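# Hang the held hanger on the rack rail by its hook

## Task

The left gripper starts out holding a hanger; put it on the rail so it hangs by its hook, keep every other hanger on the rail, and leave the free-standing rack upright and in place (a tilt beyond a slight one fails the scene immediately). The result must hold up without the robot supporting it, so release the hanger and move the gripper away at the end.

## Robot and tools

Robot: two six-joint arms, left_arm and right_arm, each ending in a two-finger parallel gripper. In the shared scene frame the origin sits on the table surface midway between the arms, +x runs out across the table, +z is up, and left_arm is on the +y side. The names left and right refer to the arms, not to sides of any camera image. Arm bases: left_arm root at (-0.047, +0.314, 0) m with quat_wxyz (+0.995, 0, 0, +0.097); right_arm root at (-0.016, -0.328, 0) m with quat_wxyz (+1.000, 0, 0, -0.025). The rack is loose on the table, so any bump can tip or slide it.

execute_actions takes "actions", a list holding at most one item, plus an optional "pictures" boolean (images come back by default).
- Empty list: no motion, just returns the current state.
- Motion item: {"rows": [...], "steps": n} with n from 1 to 15 (default 15), each step lasting 1/30 s. Every row drives one step; if rows are fewer than steps, the final row keeps being used.
- Wait item: {"steps": n}, n up to 300, sends nothing new and returns after n steps counted from the previous result.
A call that is refused moves nothing.

Each row is one flat list of 14 numbers covering both arms, even when only one moves: left_arm waist, shoulder, elbow, wrist pitch, wrist yaw, wrist roll, gripper opening, then the same seven for right_arm. The six joint values are absolute target angles in radians, in the same form as the Joint positions lines, not offsets. Stated ranges per arm: waist -2.618 to 3.054, shoulder 0.000 to 3.142, elbow 0.000 to 3.142, wrist pitch -1.571 to 1.571, wrist yaw -1.571 to 1.571, wrist roll -2.094 to 2.094. The real stops may differ from these by up to 0.036 rad. A target more than 0.036 rad beyond a stated end, and farther out than the joint's current angle, gets the call refused; a target beyond the real stop is clipped there and reported as "joint sent to its limit" (possibly about an earlier, still-running action). The gripper number is an absolute setting from -1 (closed) to +1 (fully open).

Motion limits: each step, a joint's target is kept within a set lead of its measured angle (waist 0.202, shoulder 0.258, elbow 0.238, wrist pitch 0.573, wrist yaw and roll 0.522 rad), and all targets of an arm are scaled back if they would move its gripper more than 70 mm from where it is. Large moves therefore need several calls. Friction may leave a joint up to about 0.031 rad short, and tiny changes may not move it at all. Between calls the arms keep heading for the last row sent until everything nearly stops or a step is HELD; after that only a new action moves them further.

Gripper: fingers point along the gripper's +z and close along its y axis. end_effector_position is the point between the pads, roughly 1 cm behind the tips. grip_measured is the motor position on the -1..+1 scale; pads touch at about -0.94 and each millimetre of object width adds about 0.0208, with a fixed per-gripper error up to about 0.02. Sending a value below an object's width reading squeezes harder, up to roughly 50 to 62 N per pad (less on thin parts). Keep sending the same closing value to keep holding the hanger; opening it lets go.

Results: the state line gives each gripper's position (metres) and orientation quaternion wxyz in the scene frame, less exact at long reach. Joint positions lists six angles in radians plus the opening in metres (0.093 fully open, 0.000 closed; on a rigid object it can sit up to about 12 mm under the object's width). Joint velocities give the matching rates. Joint torques are raw drive outputs with per-arm offset, scale and noise, nonzero even in free air. "joint command not followed" means a clearance check altered or blocked some joint targets; HELD marks steps where your row was partly or wholly not sent. MOTOR HOT appears from 75 °C; OVER-TEMPERATURE FAULT lines report stops at 90 °C (arm paused 10 s) or 100 °C (arm goes limp and falls). Avoid long heavy holds.

zoom_image: {"camera": name, "region": [x0, y0, x1, y1]} crops the latest image of one camera (pixels, origin top-left, max 504 by 504). Cameras, each 504x504: cam_head_left, cam_head_right, cam_high, cam_low, cam_left_wrist, cam_right_wrist.
read_manual: optional "section" (only "licences"); returns licence text, no motion.
finished_scene: {"scene": current scene number}; ends and grades the scene, irreversible. Ending a reply without a tool call also ends everything.

Cautions: do not let the arms collide or press on each other; do not tip or shove the rack; do not knock anything off the table; do not drop or fling the hanger; avoid slams and very hard pushes. Occasionally an outside disturbance nudges loose objects. Approach the rail gently, set the hook over it, open the left gripper, check the hanger stays, then withdraw before finishing.

Each tool is called in YAML: its name, and indented under it one key for each argument.

## Session

execute_actions:
  actions: []

Scene clock: 0.00 s of 4000.00 s.
left_arm: end_effector_position=(+0.2774, -0.0241, +0.3901) grip_measured=-0.828 end_effector_quat_wxyz=(+0.585, +0.123, +0.796, -0.092) | right_arm: end_effector_position=(+0.3553, -0.3405, +0.3970) grip_measured=+1.000 end_effector_quat_wxyz=(+0.702, +0.013, +0.712, -0.008)
Joint positions: left_arm=[-1.229  1.619  1.75  -0.526 -0.687 -0.262  0.005] | right_arm=[ 0.011  1.032  1.034 -0.017 -0.011  0.007  0.093]
Joint velocities: left_arm=[ 0.007  0.002 -0.002 -0.051 -0.051  0.007 -0.   ] | right_arm=[-0.012 -0.017 -0.007 -0.022 -0.051 -0.022  0.   ]
Joint torques (N m, as the arm reports them, + toward a larger angle): no reading
Motor temperatures (°C, as the motors report them): left_arm=[25 29 33 43 23 24] | right_arm=[23 27 34 34 26 23]

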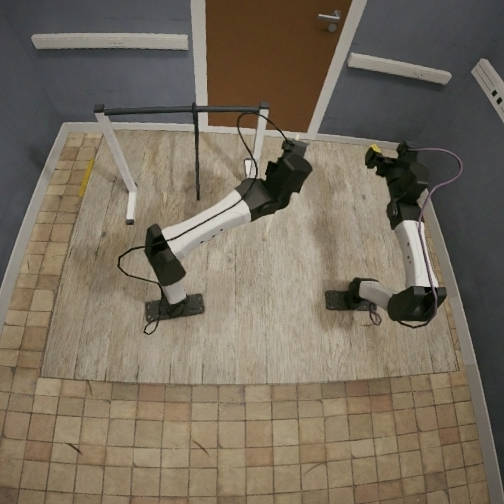

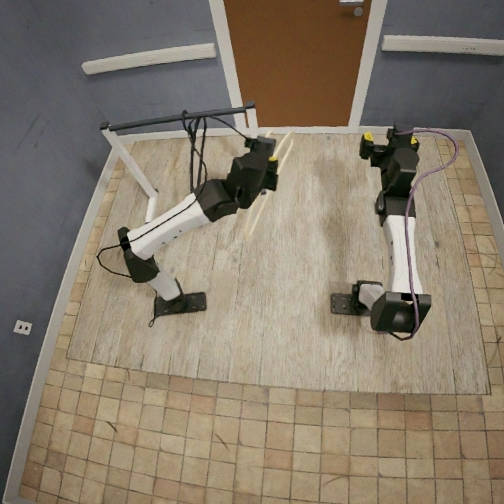

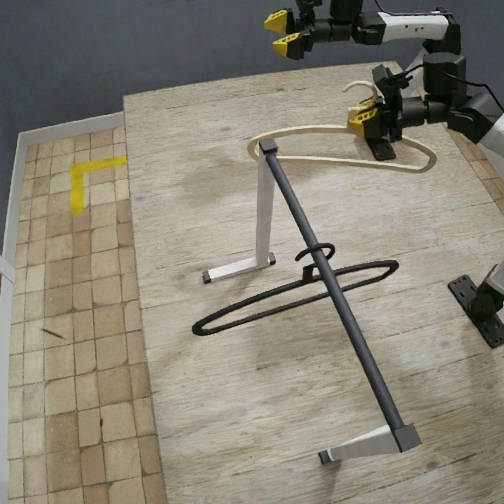

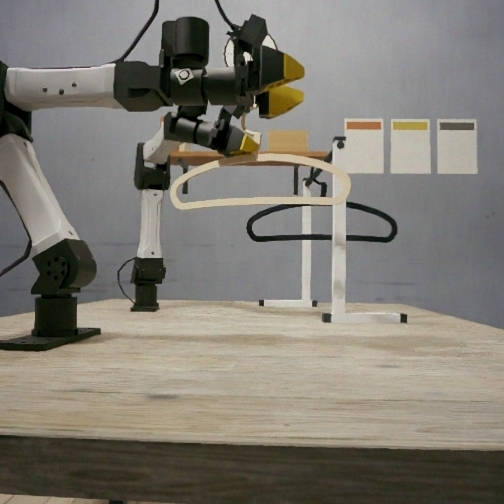

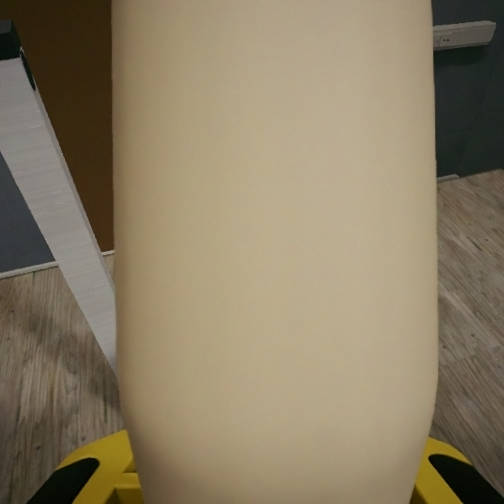

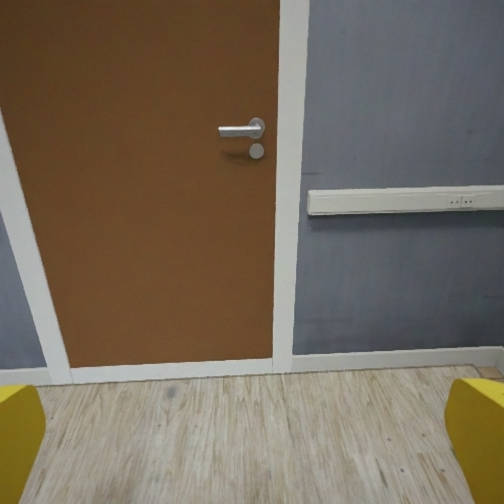

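zoom_image:
  camera: "cam_low"
  region: [200, 90, 420, 330]

zoom_image:
  camera: "cam_high"
  region: [230, 50, 470, 290]

Region (200, 90, 420, 330) of cam_low's 504x504 image, scaled by 2.100, with more detail than that image has; it fills the left 462 columns of this view, and the rest is white.

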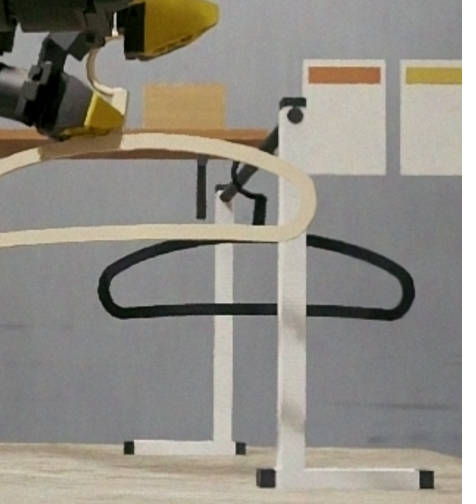

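Region (230, 50, 470, 290) of cam_high's 504x504 image, scaled by 2.100, with more detail than that image has.

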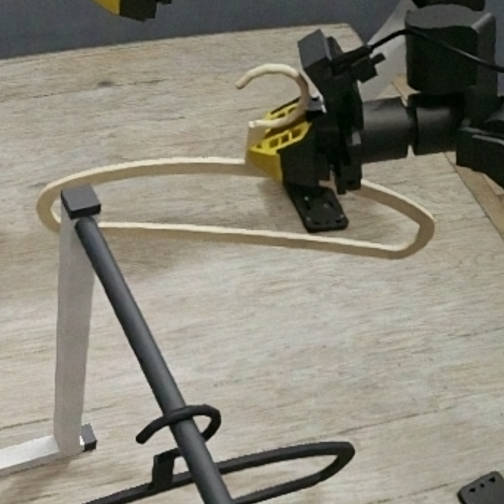

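execute_actions:
  actions:
    - {"rows":[[-1.228,1.614,1.747,-0.51,-0.684,-0.261,-1,0.011,1.032,1.034,-0.017,-0.011,0.007,1],[-1.226,1.603,1.741,-0.511,-0.677,-0.258,-1,0.011,1.032,1.034,-0.017,-0.011,0.007,1],[-1.223,1.587,1.732,-0.512,-0.666,-0.254,-1,0.011,1.032,1.034,-0.017,-0.011,0.007,1],[-1.22,1.566,1.720,-0.513,-0.653,-0.248,-1,0.011,1.032,1.034,-0.017,-0.011,0.007,1],[-1.216,1.537,1.703,-0.515,-0.634,-0.241,-1,0.011,1.032,1.034,-0.017,-0.011,0.007,1],[-1.212,1.508,1.686,-0.516,-0.615,-0.233,-1,0.011,1.032,1.034,-0.017,-0.011,0.007,1],[-1.207,1.479,1.670,-0.518,-0.596,-0.226,-1,0.011,1.032,1.034,-0.017,-0.011,0.007,1],[-1.202,1.450,1.653,-0.520,-0.577,-0.218,-1,0.011,1.032,1.034,-0.017,-0.011,0.007,1],[-1.196,1.420,1.637,-0.521,-0.558,-0.211,-1,0.011,1.032,1.034,-0.017,-0.011,0.007,1],[-1.19,1.391,1.620,-0.523,-0.539,-0.204,-1,0.011,1.032,1.034,-0.017,-0.011,0.007,1],[-1.183,1.362,1.603,-0.525,-0.520,-0.196,-1,0.011,1.032,1.034,-0.017,-0.011,0.007,1],[-1.176,1.333,1.587,-0.526,-0.502,-0.189,-1,0.011,1.032,1.034,-0.017,-0.011,0.007,1],[-1.168,1.304,1.570,-0.528,-0.483,-0.181,-1,0.011,1.032,1.034,-0.017,-0.011,0.007,1],[-1.16,1.275,1.553,-0.530,-0.464,-0.174,-1,0.011,1.032,1.034,-0.017,-0.011,0.007,1],[-1.151,1.246,1.537,-0.531,-0.445,-0.166,-1,0.011,1.032,1.034,-0.017,-0.011,0.007,1]]}
  pictures: false

execute_actions:
  actions:
    - {"rows":[[-1.141,1.217,1.520,-0.533,-0.426,-0.159,-1,0.011,1.032,1.034,-0.017,-0.011,0.007,1],[-1.13,1.187,1.503,-0.534,-0.407,-0.151,-1,0.011,1.032,1.034,-0.017,-0.011,0.007,1],[-1.118,1.158,1.487,-0.536,-0.388,-0.144,-1,0.011,1.032,1.034,-0.017,-0.011,0.007,1],[-1.105,1.129,1.470,-0.538,-0.369,-0.136,-1,0.011,1.032,1.034,-0.017,-0.011,0.007,1],[-1.091,1.100,1.454,-0.539,-0.350,-0.129,-1,0.011,1.032,1.034,-0.017,-0.011,0.007,1],[-1.076,1.071,1.437,-0.541,-0.331,-0.121,-1,0.011,1.032,1.034,-0.017,-0.011,0.007,1],[-1.06,1.042,1.420,-0.543,-0.313,-0.114,-1,0.011,1.032,1.034,-0.017,-0.011,0.007,1],[-1.043,1.013,1.404,-0.544,-0.294,-0.106,-1,0.011,1.032,1.034,-0.017,-0.011,0.007,1],[-1.025,0.984,1.387,-0.546,-0.275,-0.099,-1,0.011,1.032,1.034,-0.017,-0.011,0.007,1],[-1.006,0.954,1.370,-0.548,-0.256,-0.091,-1,0.011,1.032,1.034,-0.017,-0.011,0.007,1],[-0.986,0.925,1.354,-0.549,-0.237,-0.084,-1,0.011,1.032,1.034,-0.017,-0.011,0.007,1],[-0.965,0.896,1.337,-0.551,-0.218,-0.076,-1,0.011,1.032,1.034,-0.017,-0.011,0.007,1],[-0.943,0.867,1.320,-0.553,-0.199,-0.069,-1,0.011,1.032,1.034,-0.017,-0.011,0.007,1],[-0.92,0.838,1.304,-0.554,-0.180,-0.061,-1,0.011,1.032,1.034,-0.017,-0.011,0.007,1],[-0.896,0.809,1.287,-0.556,-0.161,-0.054,-1,0.011,1.032,1.034,-0.017,-0.011,0.007,1]]}
  pictures: false

execute_actions:
  actions:
    - {"rows":[[-0.87,0.780,1.271,-0.558,-0.143,-0.046,-1,0.011,1.032,1.034,-0.017,-0.011,0.007,1],[-0.842,0.751,1.254,-0.559,-0.124,-0.039,-1,0.011,1.032,1.034,-0.017,-0.011,0.007,1],[-0.813,0.722,1.237,-0.561,-0.105,-0.031,-1,0.011,1.032,1.034,-0.017,-0.011,0.007,1],[-0.783,0.692,1.221,-0.563,-0.086,-0.024,-1,0.011,1.032,1.034,-0.017,-0.011,0.007,1],[-0.752,0.663,1.204,-0.564,-0.067,-0.016,-1,0.011,1.032,1.034,-0.017,-0.011,0.007,1],[-0.72,0.634,1.187,-0.566,-0.048,-0.009,-1,0.011,1.032,1.034,-0.017,-0.011,0.007,1],[-0.688,0.605,1.171,-0.567,-0.029,-0.002,-1,0.011,1.032,1.034,-0.017,-0.011,0.007,1],[-0.656,0.583,1.158,-0.569,-0.015,0.004,-1,0.011,1.032,1.034,-0.017,-0.011,0.007,1],[-0.624,0.568,1.150,-0.57,-0.005,0.008,-1,0.011,1.032,1.034,-0.017,-0.011,0.007,1],[-0.592,0.56,1.145,-0.57,0,0.01,-1,0.011,1.032,1.034,-0.017,-0.011,0.007,1],[-0.56,0.555,1.145,-0.57,0,0.01,-1,0.011,1.032,1.034,-0.017,-0.011,0.007,1],[-0.528,0.555,1.145,-0.57,0,0.01,-1,0.011,1.032,1.034,-0.017,-0.011,0.007,1],[-0.496,0.555,1.145,-0.57,0,0.01,-1,0.011,1.032,1.034,-0.017,-0.011,0.007,1],[-0.464,0.555,1.145,-0.57,0,0.01,-1,0.011,1.032,1.034,-0.017,-0.011,0.007,1],[-0.432,0.555,1.145,-0.57,0,0.01,-1,0.011,1.032,1.034,-0.017,-0.011,0.007,1]]}
  pictures: false

execute_actions:
  actions:
    - {"rows":[[-0.40,0.555,1.145,-0.57,0,0.01,-1,0.011,1.032,1.034,-0.017,-0.011,0.007,1],[-0.368,0.555,1.145,-0.57,0,0.01,-1,0.011,1.032,1.034,-0.017,-0.011,0.007,1],[-0.336,0.555,1.145,-0.57,0,0.01,-1,0.011,1.032,1.034,-0.017,-0.011,0.007,1],[-0.304,0.555,1.145,-0.57,0,0.01,-1,0.011,1.032,1.034,-0.017,-0.011,0.007,1],[-0.272,0.555,1.145,-0.57,0,0.01,-1,0.011,1.032,1.034,-0.017,-0.011,0.007,1],[-0.24,0.555,1.145,-0.57,0,0.01,-1,0.011,1.032,1.034,-0.017,-0.011,0.007,1],[-0.208,0.555,1.145,-0.57,0,0.01,-1,0.011,1.032,1.034,-0.017,-0.011,0.007,1],[-0.176,0.555,1.145,-0.57,0,0.01,-1,0.011,1.032,1.034,-0.017,-0.011,0.007,1],[-0.144,0.555,1.14,-0.57,0,0.01,-1,0.011,1.032,1.034,-0.017,-0.011,0.007,1],[-0.114,0.555,1.13,-0.57,0,0.01,-1,0.011,1.032,1.034,-0.017,-0.011,0.007,1],[-0.086,0.555,1.116,-0.57,0,0.01,-1,0.011,1.032,1.034,-0.017,-0.011,0.007,1],[-0.061,0.555,1.10,-0.57,0,0.01,-1,0.011,1.032,1.034,-0.017,-0.011,0.007,1],[-0.039,0.555,1.084,-0.57,0,0.01,-1,0.011,1.032,1.034,-0.017,-0.011,0.007,1],[-0.021,0.555,1.068,-0.57,0,0.01,-1,0.011,1.032,1.034,-0.017,-0.011,0.007,1],[-0.007,0.558,1.052,-0.57,0,0.01,-1,0.011,1.032,1.034,-0.017,-0.011,0.007,1]]}
  pictures: false

execute_actions:
  actions:
    - {"rows":[[0.003,0.565,1.036,-0.57,0,0.01,-1,0.011,1.032,1.034,-0.017,-0.011,0.007,1],[0.01,0.575,1.02,-0.56,0,0.01,-1,0.011,1.032,1.034,-0.017,-0.011,0.007,1],[0.01,0.59,1.007,-0.54,0,0.01,-1,0.011,1.032,1.034,-0.017,-0.011,0.007,1],[0.01,0.61,0.998,-0.515,0,0.01,-1,0.011,1.032,1.034,-0.017,-0.011,0.007,1],[0.01,0.634,0.994,-0.49,0,0.01,-1,0.011,1.032,1.034,-0.017,-0.011,0.007,1],[0.01,0.66,0.994,-0.465,0,0.01,-1,0.011,1.032,1.034,-0.017,-0.011,0.007,1],[0.01,0.687,1.0,-0.44,0,0.01,-1,0.011,1.032,1.034,-0.017,-0.011,0.007,1],[0.01,0.714,1.008,-0.415,0,0.01,-1,0.011,1.032,1.034,-0.017,-0.011,0.007,1],[0.01,0.741,1.016,-0.39,0,0.01,-1,0.011,1.032,1.034,-0.017,-0.011,0.007,1],[0.01,0.768,1.024,-0.365,0,0.01,-1,0.011,1.032,1.034,-0.017,-0.011,0.007,1],[0.01,0.795,1.03,-0.34,0,0.01,-1,0.011,1.032,1.034,-0.017,-0.011,0.007,1],[0.01,0.822,1.035,-0.315,0,0.01,-1,0.011,1.032,1.034,-0.017,-0.011,0.007,1],[0.01,0.849,1.04,-0.29,0,0.01,-1,0.011,1.032,1.034,-0.017,-0.011,0.007,1],[0.01,0.876,1.045,-0.265,0,0.01,-1,0.011,1.032,1.034,-0.017,-0.011,0.007,1],[0.01,0.903,1.05,-0.24,0,0.01,-1,0.011,1.032,1.034,-0.017,-0.011,0.007,1]]}
  pictures: false

execute_actions:
  actions:
    - {"rows":[[0.01,0.93,1.054,-0.215,0,0.01,-1,0.011,1.032,1.034,-0.017,-0.011,0.007,1],[0.01,0.957,1.06,-0.192,0,0.01,-1,0.011,1.032,1.034,-0.017,-0.011,0.007,1],[0.01,0.984,1.068,-0.17,0,0.01,-1,0.011,1.032,1.034,-0.017,-0.011,0.007,1],[0.01,1.011,1.077,-0.15,0,0.01,-1,0.011,1.032,1.034,-0.017,-0.011,0.007,1],[0.01,1.038,1.087,-0.132,0,0.01,-1,0.011,1.032,1.034,-0.017,-0.011,0.007,1],[0.01,1.065,1.098,-0.115,0,0.01,-1,0.011,1.032,1.034,-0.017,-0.011,0.007,1],[0.01,1.092,1.110,-0.099,0,0.01,-1,0.011,1.032,1.034,-0.017,-0.011,0.007,1],[0.01,1.119,1.123,-0.084,0,0.01,-1,0.011,1.032,1.034,-0.017,-0.011,0.007,1],[0.01,1.146,1.137,-0.07,0,0.01,-1,0.011,1.032,1.034,-0.017,-0.011,0.007,1],[0.01,1.172,1.151,-0.057,0,0.01,-1,0.011,1.032,1.034,-0.017,-0.011,0.007,1],[0.01,1.197,1.165,-0.046,0,0.01,-1,0.011,1.032,1.034,-0.017,-0.011,0.007,1],[0.01,1.22,1.178,-0.036,0,0.01,-1,0.011,1.032,1.034,-0.017,-0.011,0.007,1],[0.01,1.241,1.190,-0.028,0,0.01,-1,0.011,1.032,1.034,-0.017,-0.011,0.007,1],[0.01,1.259,1.200,-0.022,0,0.01,-1,0.011,1.032,1.034,-0.017,-0.011,0.007,1],[0.01,1.274,1.209,-0.017,0,0.01,-1,0.011,1.032,1.034,-0.017,-0.011,0.007,1]]}
  pictures: false

execute_actions:
  actions:
    - {"rows":[[0.01,1.287,1.216,-0.014,0,0.01,-1,0.011,1.032,1.034,-0.017,-0.011,0.007,1],[0.01,1.297,1.221,-0.012,0,0.01,-1,0.011,1.032,1.034,-0.017,-0.011,0.007,1],[0.01,1.304,1.224,-0.011,0,0.01,-1,0.011,1.032,1.034,-0.017,-0.011,0.007,1],[0.01,1.309,1.226,-0.011,0,0.01,-1,0.011,1.032,1.034,-0.017,-0.011,0.007,1]],"steps":15}

zoom_image:
  camera: "cam_low"
  region: [250, 135, 370, 215]

zoom_image:
  camera: "cam_high"
  region: [280, 230, 480, 430]

Scene clock: 112.60 s of 4000.00 s.
left_arm: end_effector_position=(+0.2370, +0.0395, +0.4283) grip_measured=-0.970 end_effector_quat_wxyz=(+0.596, +0.150, +0.774, -0.154) | right_arm: end_effector_position=(+0.3553, -0.3405, +0.3970) grip_measured=+1.000 end_effector_quat_wxyz=(+0.702, +0.013, +0.712, -0.008)
Joint positions: left_arm=[-1.174  1.315  1.575 -0.542 -0.519 -0.205  0.   ] | right_arm=[ 0.011  1.032  1.034 -0.017 -0.011  0.007  0.093]
Joint velocities: left_arm=[ 0.237 -0.96  -0.369 -0.037  0.432  0.227  0.   ] | right_arm=[-0.002 -0.017 -0.012 -0.007  0.022  0.007  0.   ]
Joint torques (N m, as the arm reports them, + toward a larger angle): left_arm=[ 0.48 -6.85  6.79  2.27 -0.14  0.1 ] | right_arm=[-0.49 -2.54  9.46  2.33 -0.08  0.  ]
Motor temperatures (°C, as the motors report them): left_arm=[25 39 42 51 23 24] | right_arm=[23 28 42 40 26 23]
Steps of this call (steps 1 to 90: nothing new was sent; then 109.10 s passed at rest; steps 91 to 105: all 15 steps of this action). Readings (joint positions):
91: left_arm=[-1.229 1.619 1.750 -0.529 -0.687 -0.262] | right_arm=[0.011 1.032 1.034 -0.017 -0.011 0.007]
92: left_arm=[-1.229 1.619 1.750 -0.529 -0.686 -0.262] | right_arm=[0.011 1.032 1.034 -0.017 -0.011 0.007]
94: left_arm=[-1.229 1.616 1.745 -0.528 -0.677 -0.261] | right_arm=[0.011 1.032 1.034 -0.017 -0.011 0.007]
98: left_arm=[-1.223 1.544 1.678 -0.534 -0.629 -0.248] | right_arm=[0.011 1.032 1.034 -0.017 -0.011 0.007]
105: the state above

Scene clock: 113.10 s of 4000.00 s.
left_arm: end_effector_position=(+0.1876, +0.1514, +0.4485) grip_measured=-0.970 end_effector_quat_wxyz=(+0.639, +0.161, +0.728, -0.186) | right_arm: end_effector_position=(+0.3553, -0.3405, +0.3970) grip_measured=+1.000 end_effector_quat_wxyz=(+0.702, +0.013, +0.712, -0.008)
Joint positions: left_arm=[-0.942  0.879  1.323 -0.562 -0.245 -0.095  0.   ] | right_arm=[ 0.011  1.032  1.034 -0.017 -0.011  0.007  0.093]
Joint velocities: left_arm=[ 0.657 -0.838 -0.457  0.007  0.491  0.11   0.   ] | right_arm=[-0.027 -0.017  0.017  0.037  0.007 -0.022  0.   ]
Joint torques (N m, as the arm reports them, + toward a larger angle): left_arm=[ 0.32 -2.28  6.9   2.36 -0.03  0.1 ] | right_arm=[-0.52 -2.56  9.44  2.34 -0.08 -0.01]
Motor temperatures (°C, as the motors report them): left_arm=[25 39 42 52 23 24] | right_arm=[23 28 42 40 26 23]
Steps of this call (steps 1 to 15: all 15 steps of this action). Readings (joint positions):
1: left_arm=[-1.165 1.283 1.561 -0.542 -0.503 -0.198] | right_arm=[0.011 1.032 1.034 -0.017 -0.011 0.007]
2: left_arm=[-1.156 1.251 1.546 -0.542 -0.486 -0.191] | right_arm=[0.011 1.032 1.034 -0.017 -0.011 0.007]
4: left_arm=[-1.135 1.190 1.513 -0.543 -0.450 -0.176] | right_arm=[0.011 1.032 1.034 -0.017 -0.011 0.007]
8: left_arm=[-1.079 1.079 1.443 -0.547 -0.376 -0.147] | right_arm=[0.011 1.032 1.034 -0.017 -0.011 0.007]
15: the state above

Scene clock: 113.60 s of 4000.00 s.
left_arm: end_effector_position=(+0.1533, +0.2565, +0.4448) grip_measured=-0.970 end_effector_quat_wxyz=(+0.704, +0.093, +0.697, -0.100) | right_arm: end_effector_position=(+0.3553, -0.3405, +0.3970) grip_measured=+1.000 end_effector_quat_wxyz=(+0.702, +0.013, +0.712, -0.008)
Joint positions: left_arm=[-0.493  0.566  1.161 -0.584 -0.026 -0.008  0.   ] | right_arm=[ 0.011  1.032  1.034 -0.017 -0.011  0.007  0.093]
Joint velocities: left_arm=[ 0.906  0.007 -0.022 -0.066  0.081  0.007  0.   ] | right_arm=[ 0.012  0.002 -0.022  0.007  0.066  0.051  0.   ]
Joint torques (N m, as the arm reports them, + toward a larger angle): left_arm=[0.04 1.79 5.08 2.4  0.03 0.09] | right_arm=[-0.5  -2.61  9.42  2.34 -0.07  0.  ]
Motor temperatures (°C, as the motors report them): left_arm=[25 39 42 52 23 24] | right_arm=[23 28 42 40 26 23]
Steps of this call (steps 1 to 15: all 15 steps of this action). Readings (joint positions):
1: left_arm=[-0.919 0.849 1.307 -0.563 -0.227 -0.087] | right_arm=[0.011 1.032 1.034 -0.017 -0.011 0.007]
2: left_arm=[-0.894 0.819 1.291 -0.565 -0.208 -0.080] | right_arm=[0.011 1.032 1.034 -0.017 -0.011 0.007]
4: left_arm=[-0.839 0.760 1.259 -0.567 -0.171 -0.065] | right_arm=[0.011 1.032 1.034 -0.017 -0.011 0.007]
8: left_arm=[-0.716 0.642 1.193 -0.574 -0.097 -0.035] | right_arm=[0.011 1.032 1.034 -0.017 -0.011 0.007]
15: the state above

Scene clock: 114.10 s of 4000.00 s.
left_arm: end_effector_position=(+0.1707, +0.3476, +0.4161) grip_measured=-0.970 end_effector_quat_wxyz=(+0.684, -0.056, +0.725, +0.053) | right_arm: end_effector_position=(+0.3553, -0.3405, +0.3970) grip_measured=+1.000 end_effector_quat_wxyz=(+0.702, +0.013, +0.712, -0.008)
Joint positions: left_arm=[-0.044  0.566  1.093 -0.585 -0.005 -0.     0.   ] | right_arm=[ 0.011  1.032  1.034 -0.017 -0.011  0.007  0.093]
Joint velocities: left_arm=[ 0.52   0.002 -0.52  -0.125  0.037 -0.007  0.   ] | right_arm=[ 0.012  0.022 -0.012 -0.022 -0.022  0.037  0.   ]
Joint torques (N m, as the arm reports them, + toward a larger angle): left_arm=[0.16 1.68 6.03 2.41 0.05 0.09] | right_arm=[-0.5  -2.44  9.41  2.3  -0.08 -0.01]
Motor temperatures (°C, as the motors report them): left_arm=[25 39 42 52 23 24] | right_arm=[23 28 42 40 26 23]
Steps of this call (steps 1 to 15: all 15 steps of this action). Readings (joint positions):
1: left_arm=[-0.461 0.566 1.159 -0.585 -0.021 -0.006] | right_arm=[0.011 1.032 1.034 -0.017 -0.011 0.007]
2: left_arm=[-0.429 0.566 1.158 -0.585 -0.018 -0.005] | right_arm=[0.011 1.032 1.034 -0.017 -0.011 0.007]
4: left_arm=[-0.365 0.566 1.155 -0.586 -0.014 -0.003] | right_arm=[0.011 1.032 1.034 -0.017 -0.011 0.007]
8: left_arm=[-0.237 0.566 1.155 -0.587 -0.008 -0.001] | right_arm=[0.011 1.032 1.034 -0.017 -0.011 0.007]
15: the state above

Scene clock: 114.60 s of 4000.00 s.
left_arm: end_effector_position=(+0.2604, +0.3747, +0.3586) grip_measured=-0.970 end_effector_quat_wxyz=(+0.623, -0.077, +0.776, +0.062) | right_arm: end_effector_position=(+0.3553, -0.3405, +0.3970) grip_measured=+1.000 end_effector_quat_wxyz=(+0.702, +0.013, +0.712, -0.008)
Joint positions: left_arm=[-0.001  0.848  1.014 -0.384 -0.005 -0.     0.   ] | right_arm=[ 0.011  1.032  1.034 -0.017 -0.011  0.007  0.093]
Joint velocities: left_arm=[ 0.007  0.799  0.125  0.652 -0.037 -0.066  0.   ] | right_arm=[-0.012 -0.012  0.007  0.022  0.007  0.051  0.   ]
Joint torques (N m, as the arm reports them, + toward a larger angle): left_arm=[ 0.61 -0.71 11.35  2.77  0.01  0.09] | right_arm=[-0.46 -2.56  9.38  2.35 -0.08  0.02]
Motor temperatures (°C, as the motors report them): left_arm=[25 38 42 52 23 24] | right_arm=[23 28 42 40 26 23]
Steps of this call (steps 1 to 15: all 15 steps of this action). Readings (joint positions):
1: left_arm=[-0.028 0.566 1.075 -0.586 -0.005 -0.000] | right_arm=[0.011 1.032 1.034 -0.017 -0.011 0.007]
2: left_arm=[-0.016 0.566 1.056 -0.586 -0.005 -0.000] | right_arm=[0.011 1.032 1.034 -0.017 -0.011 0.007]
4: left_arm=[-0.003 0.571 1.025 -0.584 -0.005 -0.000] | right_arm=[0.011 1.032 1.034 -0.017 -0.011 0.007]
8: left_arm=[-0.001 0.649 1.007 -0.539 -0.005 -0.000] | right_arm=[0.011 1.032 1.034 -0.017 -0.011 0.007]
15: the state above

Scene clock: 115.10 s of 4000.00 s.
left_arm: end_effector_position=(+0.3657, +0.3952, +0.3651) grip_measured=-0.970 end_effector_quat_wxyz=(+0.642, -0.075, +0.761, +0.064) | right_arm: end_effector_position=(+0.3553, -0.3405, +0.3970) grip_measured=+1.000 end_effector_quat_wxyz=(+0.702, +0.013, +0.712, -0.008)
Joint positions: left_arm=[-0.001  1.237  1.168 -0.1   -0.005 -0.     0.   ] | right_arm=[ 0.011  1.032  1.034 -0.017 -0.011  0.007  0.093]
Joint velocities: left_arm=[-0.017  0.559  0.295  0.344  0.022 -0.037  0.   ] | right_arm=[-0.012 -0.002  0.002 -0.022  0.022 -0.022  0.   ]
Joint torques (N m, as the arm reports them, + toward a larger angle): left_arm=[ 0.62 -5.5  11.53  2.67  0.01  0.09] | right_arm=[-0.42 -2.57  9.49  2.34 -0.07 -0.01]
Motor temperatures (°C, as the motors report them): left_arm=[25 38 42 52 23 24] | right_arm=[23 28 42 40 26 23]
Steps of this call (steps 1 to 15: all 15 steps of this action). Readings (joint positions):
1: left_arm=[-0.001 0.876 1.018 -0.361 -0.005 -0.000] | right_arm=[0.011 1.032 1.034 -0.017 -0.011 0.007]
2: left_arm=[-0.001 0.903 1.024 -0.337 -0.005 -0.000] | right_arm=[0.011 1.032 1.034 -0.017 -0.011 0.007]
4: left_arm=[-0.001 0.956 1.038 -0.290 -0.005 -0.000] | right_arm=[0.011 1.032 1.034 -0.017 -0.011 0.007]
8: left_arm=[-0.001 1.063 1.078 -0.206 -0.005 -0.000] | right_arm=[0.011 1.032 1.034 -0.017 -0.011 0.007]
15: the state above

Scene clock: 115.60 s of 4000.00 s.
left_arm: end_effector_position=(+0.3836, +0.3987, +0.3630) grip_measured=-0.970 end_effector_quat_wxyz=(+0.645, -0.075, +0.758, +0.064) | right_arm: end_effector_position=(+0.3553, -0.3405, +0.3970) grip_measured=+1.000 end_effector_quat_wxyz=(+0.702, +0.013, +0.712, -0.008)
Joint positions: left_arm=[-0.001  1.303  1.197 -0.055 -0.005 -0.     0.   ] | right_arm=[ 0.011  1.032  1.034 -0.017 -0.011  0.007  0.093]
Joint velocities: left_arm=[-0.012 -0.002  0.002  0.066 -0.022  0.051  0.   ] | right_arm=[-0.007 -0.007  0.007  0.022 -0.037 -0.007  0.   ]
Joint torques (N m, as the arm reports them, + toward a larger angle): left_arm=[ 0.62 -6.03 12.16  2.72  0.02  0.09] | right_arm=[-0.55 -2.56  9.44  2.32 -0.09  0.  ]
Motor temperatures (°C, as the motors report them): left_arm=[25 38 42 52 23 24] | right_arm=[23 28 42 40 26 23]
Steps of this call (steps 1 to 15: all 15 steps of this action). Readings (joint positions):
1: left_arm=[-0.001 1.254 1.177 -0.091 -0.005 -0.000] | right_arm=[0.011 1.032 1.034 -0.017 -0.011 0.007]
2: left_arm=[-0.001 1.270 1.184 -0.083 -0.005 -0.000] | right_arm=[0.011 1.032 1.034 -0.017 -0.011 0.007]
4: left_arm=[-0.001 1.291 1.194 -0.072 -0.005 -0.000] | right_arm=[0.011 1.032 1.034 -0.017 -0.011 0.007]
8: left_arm=[-0.001 1.303 1.197 -0.064 -0.005 -0.000] | right_arm=[0.011 1.032 1.034 -0.017 -0.011 0.007]
15: the state above

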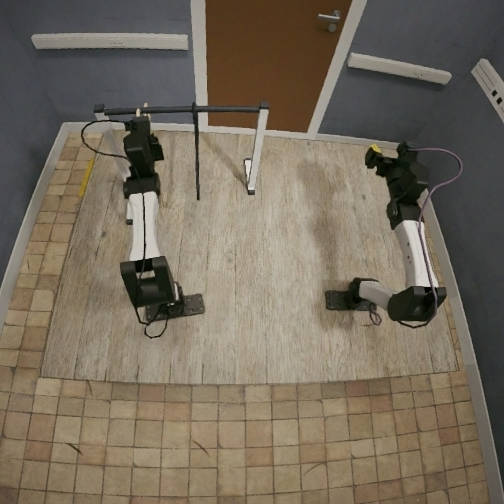

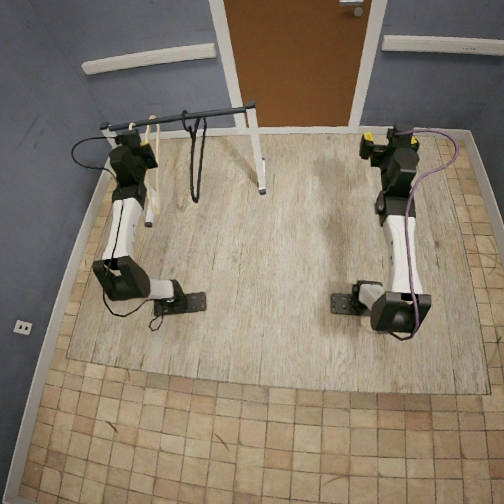

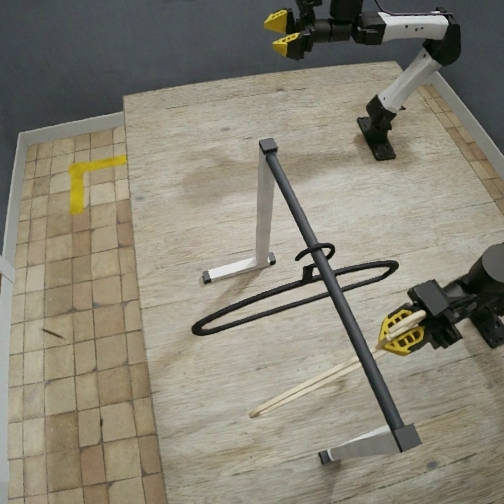

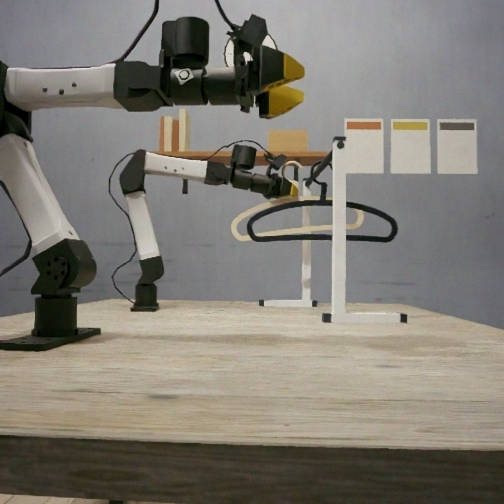

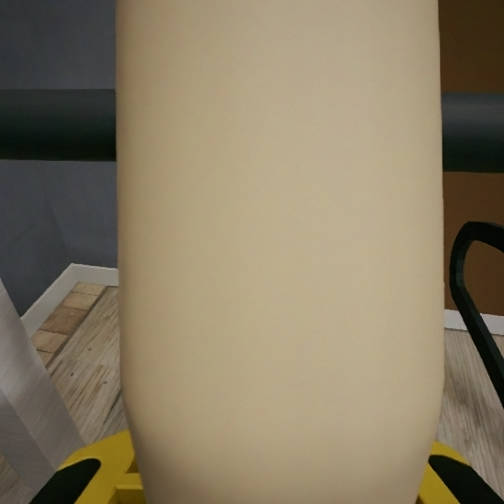

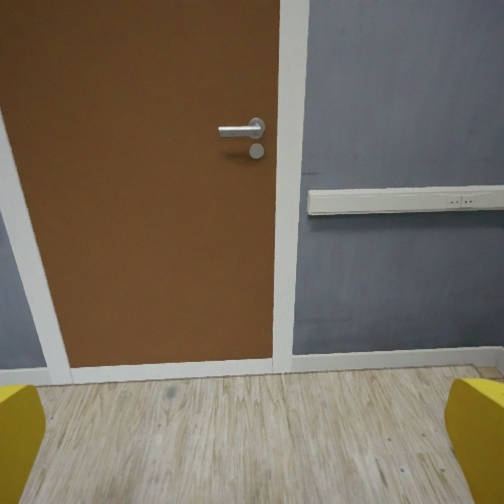

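Region (250, 135, 370, 215) of cam_low's 504x504 image, scaled by 4.200, with more detail than that image has.

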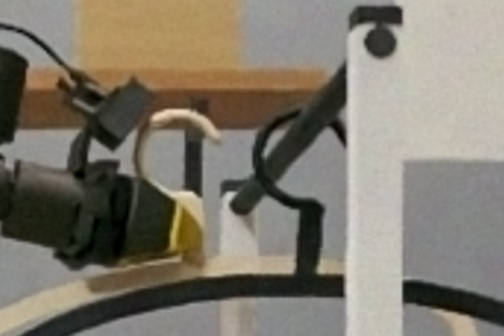

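Region (280, 230, 480, 430) of cam_high's 504x504 image, scaled by 2.520, with more detail than that image has.

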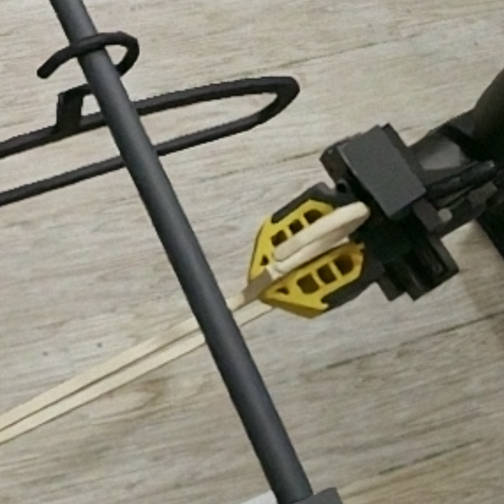

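execute_actions:
  actions:
    - {"rows":[[0.01,1.313,1.227,-0.009,0,0.01,-1,0.011,1.032,1.034,-0.017,-0.011,0.007,1],[0.01,1.319,1.230,-0.006,0,0.01,-1,0.011,1.032,1.034,-0.017,-0.011,0.007,1],[0.01,1.327,1.235,-0.003,0,0.01,-1,0.011,1.032,1.034,-0.017,-0.011,0.007,1],[0.01,1.337,1.242,0,0,0.01,-1,0.011,1.032,1.034,-0.017,-0.011,0.007,1],[0.01,1.348,1.250,0.003,0,0.01,-1,0.011,1.032,1.034,-0.017,-0.011,0.007,1],[0.01,1.360,1.258,0.006,0,0.01,-1,0.011,1.032,1.034,-0.017,-0.011,0.007,1],[0.01,1.372,1.267,0.009,0,0.01,-1,0.011,1.032,1.034,-0.017,-0.011,0.007,1],[0.01,1.384,1.276,0.012,0,0.01,-1,0.011,1.032,1.034,-0.017,-0.011,0.007,1],[0.01,1.396,1.285,0.015,0,0.01,-1,0.011,1.032,1.034,-0.017,-0.011,0.007,1],[0.01,1.407,1.294,0.017,0,0.01,-1,0.011,1.032,1.034,-0.017,-0.011,0.007,1],[0.01,1.418,1.303,0.017,0,0.01,-1,0.011,1.032,1.034,-0.017,-0.011,0.007,1],[0.01,1.429,1.312,0.017,0,0.01,-1,0.011,1.032,1.034,-0.017,-0.011,0.007,1],[0.01,1.440,1.320,0.017,0,0.01,-1,0.011,1.032,1.034,-0.017,-0.011,0.007,1],[0.01,1.450,1.328,0.017,0,0.01,-1,0.011,1.032,1.034,-0.017,-0.011,0.007,1],[0.01,1.460,1.336,0.017,0,0.01,-1,0.011,1.032,1.034,-0.017,-0.011,0.007,1]]}

execute_actions:
  actions:
    - {"rows":[[0.01,1.470,1.344,0.017,0,0.01,-1,0.011,1.032,1.034,-0.017,-0.011,0.007,1],[0.01,1.480,1.352,0.017,0,0.01,-1,0.011,1.032,1.034,-0.017,-0.011,0.007,1],[0.01,1.490,1.360,0.017,0,0.01,-1,0.011,1.032,1.034,-0.017,-0.011,0.007,1],[0.01,1.500,1.368,0.017,0,0.01,-1,0.011,1.032,1.034,-0.017,-0.011,0.007,1],[0.01,1.510,1.376,0.017,0,0.01,-1,0.011,1.032,1.034,-0.017,-0.011,0.007,1],[0.01,1.520,1.384,0.017,0,0.01,-1,0.011,1.032,1.034,-0.017,-0.011,0.007,1],[0.01,1.529,1.392,0.017,0,0.01,-1,0.011,1.032,1.034,-0.017,-0.011,0.007,1],[0.01,1.537,1.399,0.017,0,0.01,-1,0.011,1.032,1.034,-0.017,-0.011,0.007,1],[0.01,1.544,1.405,0.017,0,0.01,-1,0.011,1.032,1.034,-0.017,-0.011,0.007,1],[0.01,1.549,1.410,0.017,0,0.01,-1,0.011,1.032,1.034,-0.017,-0.011,0.007,1],[0.01,1.553,1.414,0.017,0,0.01,-1,0.011,1.032,1.034,-0.017,-0.011,0.007,1]],"steps":15}

zoom_image:
  camera: "cam_low"
  region: [250, 135, 370, 215]

zoom_image:
  camera: "cam_high"
  region: [300, 280, 450, 430]

Scene clock: 155.23 s of 4000.00 s.
left_arm: end_effector_position=(+0.4175, +0.4053, +0.3621) grip_measured=-0.970 end_effector_quat_wxyz=(+0.644, -0.075, +0.758, +0.064) | right_arm: end_effector_position=(+0.3553, -0.3405, +0.3970) grip_measured=+1.000 end_effector_quat_wxyz=(+0.702, +0.013, +0.712, -0.008)
Joint positions: left_arm=[-0.001  1.433  1.297 -0.027 -0.005 -0.     0.   ] | right_arm=[ 0.011  1.032  1.034 -0.017 -0.011  0.007  0.093]
Joint velocities: left_arm=[ 0.012  0.32   0.208 -0.037 -0.066 -0.007  0.   ] | right_arm=[ 0.002 -0.002 -0.027 -0.007  0.037 -0.066  0.   ]
Joint torques (N m, as the arm reports them, + toward a larger angle): left_arm=[ 0.63 -7.36 11.85  2.73  0.02  0.09] | right_arm=[-0.51 -2.53  9.47  2.33 -0.09  0.  ]
Motor temperatures (°C, as the motors report them): left_arm=[25 35 51 58 23 24] | right_arm=[23 28 43 41 26 23]
Steps of this call (steps 1 to 15: the robot went on to your last target; steps 16 to 90: nothing new was sent; then 36.13 s passed at rest; steps 91 to 105: all 15 steps of this action). Readings (joint positions):
91: left_arm=[-0.001 1.303 1.197 -0.053 -0.005 -0.000] | right_arm=[0.011 1.032 1.034 -0.017 -0.011 0.007]
92: left_arm=[-0.001 1.303 1.197 -0.052 -0.005 -0.000] | right_arm=[0.011 1.032 1.034 -0.017 -0.011 0.007]
94: left_arm=[-0.001 1.309 1.205 -0.052 -0.005 -0.000] | right_arm=[0.011 1.032 1.034 -0.017 -0.011 0.007]
98: left_arm=[-0.001 1.348 1.239 -0.039 -0.005 -0.000] | right_arm=[0.011 1.032 1.034 -0.017 -0.011 0.007]
105: the state above

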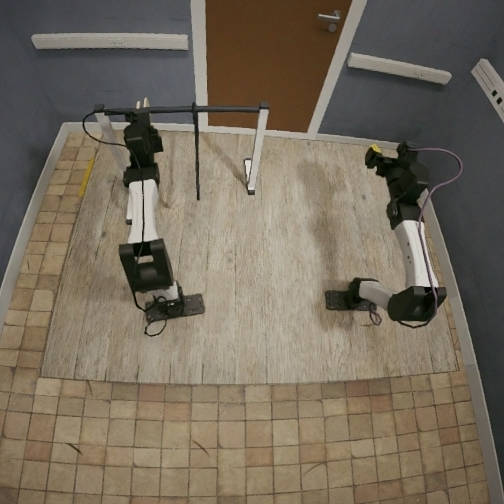

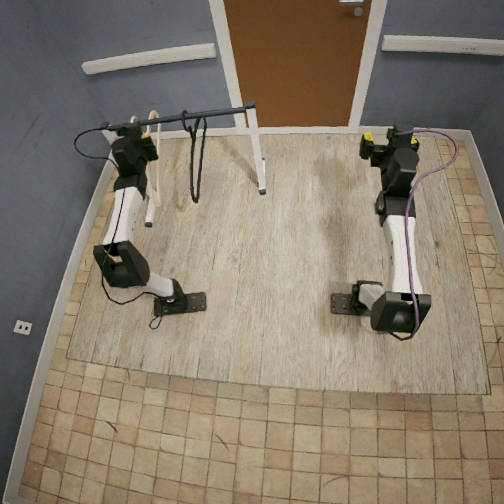

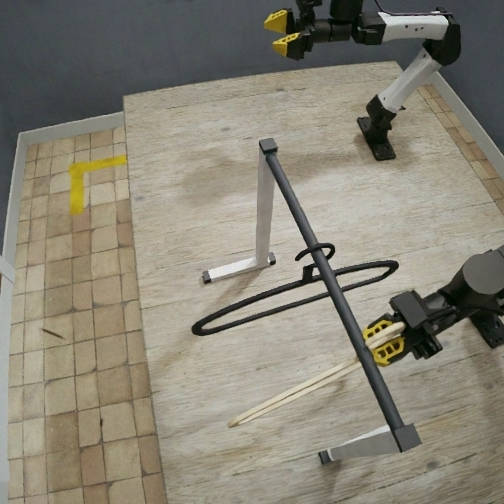

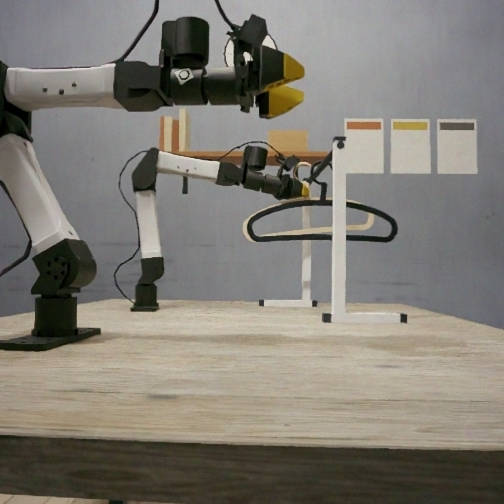

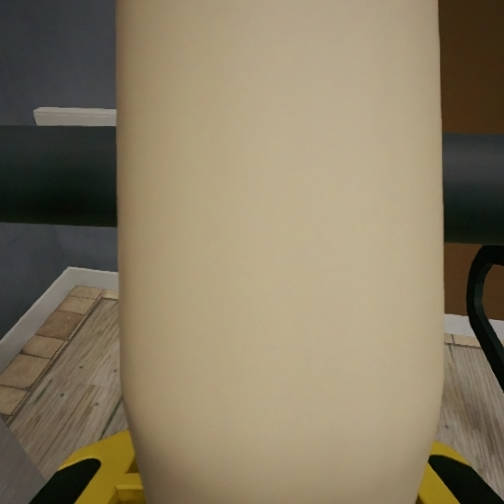

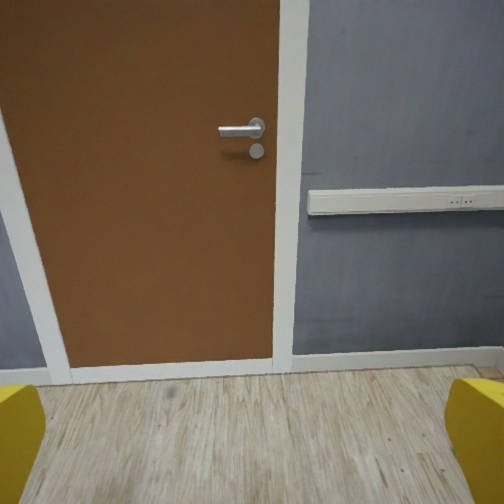

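Scene clock: 155.73 s of 4000.00 s.
left_arm: end_effector_position=(+0.4463, +0.4109, +0.3534) grip_measured=-0.970 end_effector_quat_wxyz=(+0.636, -0.075, +0.765, +0.063) | right_arm: end_effector_position=(+0.3553, -0.3405, +0.3970) grip_measured=+1.000 end_effector_quat_wxyz=(+0.702, +0.013, +0.712, -0.008)
Joint positions: left_arm=[-0.001  1.546  1.386 -0.024 -0.005 -0.     0.   ] | right_arm=[ 0.011  1.032  1.034 -0.017 -0.011  0.007  0.093]
Joint velocities: left_arm=[-0.007  0.007 -0.002  0.022 -0.037 -0.051  0.   ] | right_arm=[-0.002 -0.027  0.017  0.007 -0.095 -0.022  0.   ]
Joint torques (N m, as the arm reports them, + toward a larger angle): left_arm=[ 0.63 -8.87 12.1   2.7   0.01  0.09] | right_arm=[-0.59 -2.5   9.51  2.34 -0.09  0.  ]
Motor temperatures (°C, as the motors report them): left_arm=[25 35 51 58 23 24] | right_arm=[23 28 43 41 26 23]
Steps of this call (steps 1 to 15: all 15 steps of this action). Readings (joint positions):
1: left_arm=[-0.001 1.444 1.305 -0.026 -0.005 -0.000] | right_arm=[0.011 1.032 1.034 -0.017 -0.011 0.007]
2: left_arm=[-0.001 1.454 1.312 -0.026 -0.005 -0.000] | right_arm=[0.011 1.032 1.034 -0.017 -0.011 0.007]
4: left_arm=[-0.001 1.475 1.328 -0.026 -0.005 -0.000] | right_arm=[0.011 1.032 1.034 -0.017 -0.011 0.007]
8: left_arm=[-0.001 1.513 1.361 -0.024 -0.005 -0.000] | right_arm=[0.011 1.032 1.034 -0.017 -0.011 0.007]
15: the state above

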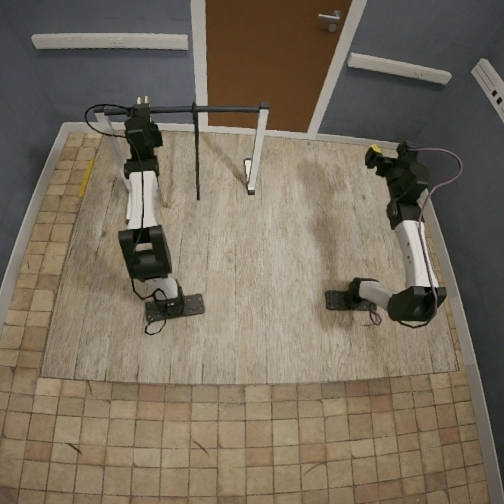

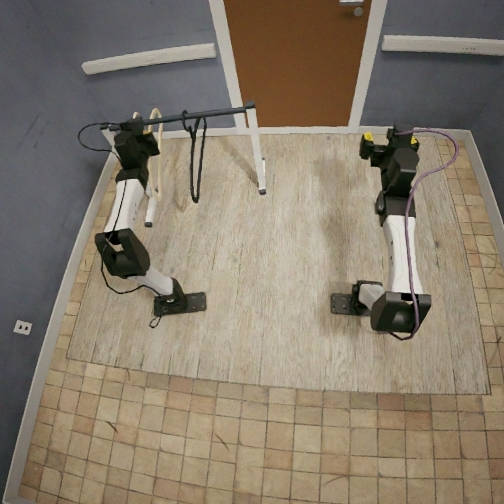

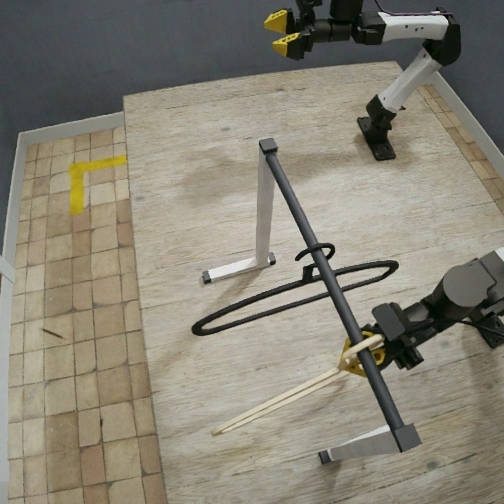

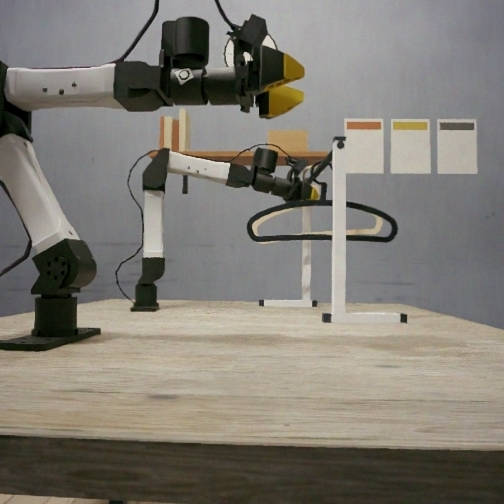

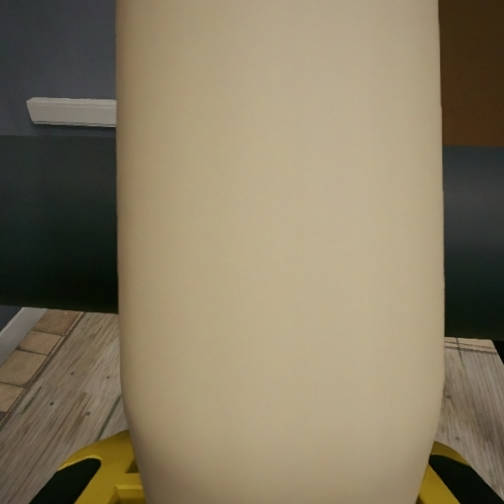

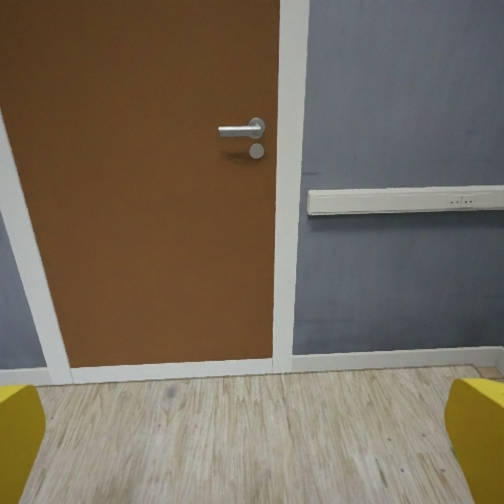

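Region (250, 135, 370, 215) of cam_low's 504x504 image, scaled by 4.200, with more detail than that image has.

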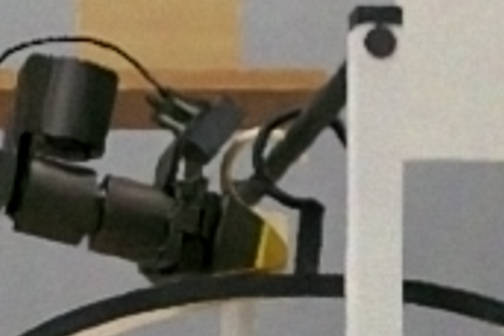

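Region (300, 280, 450, 430) of cam_high's 504x504 image, scaled by 3.360, with more detail than that image has.

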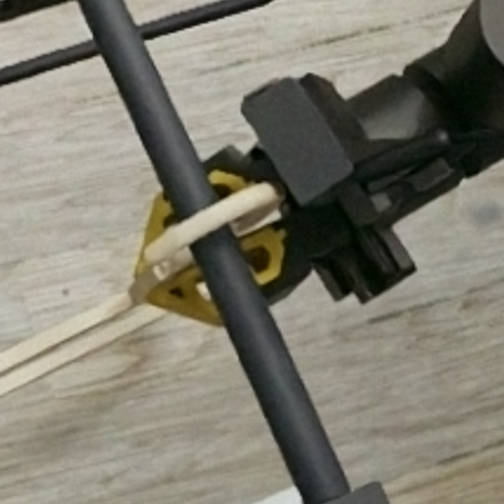

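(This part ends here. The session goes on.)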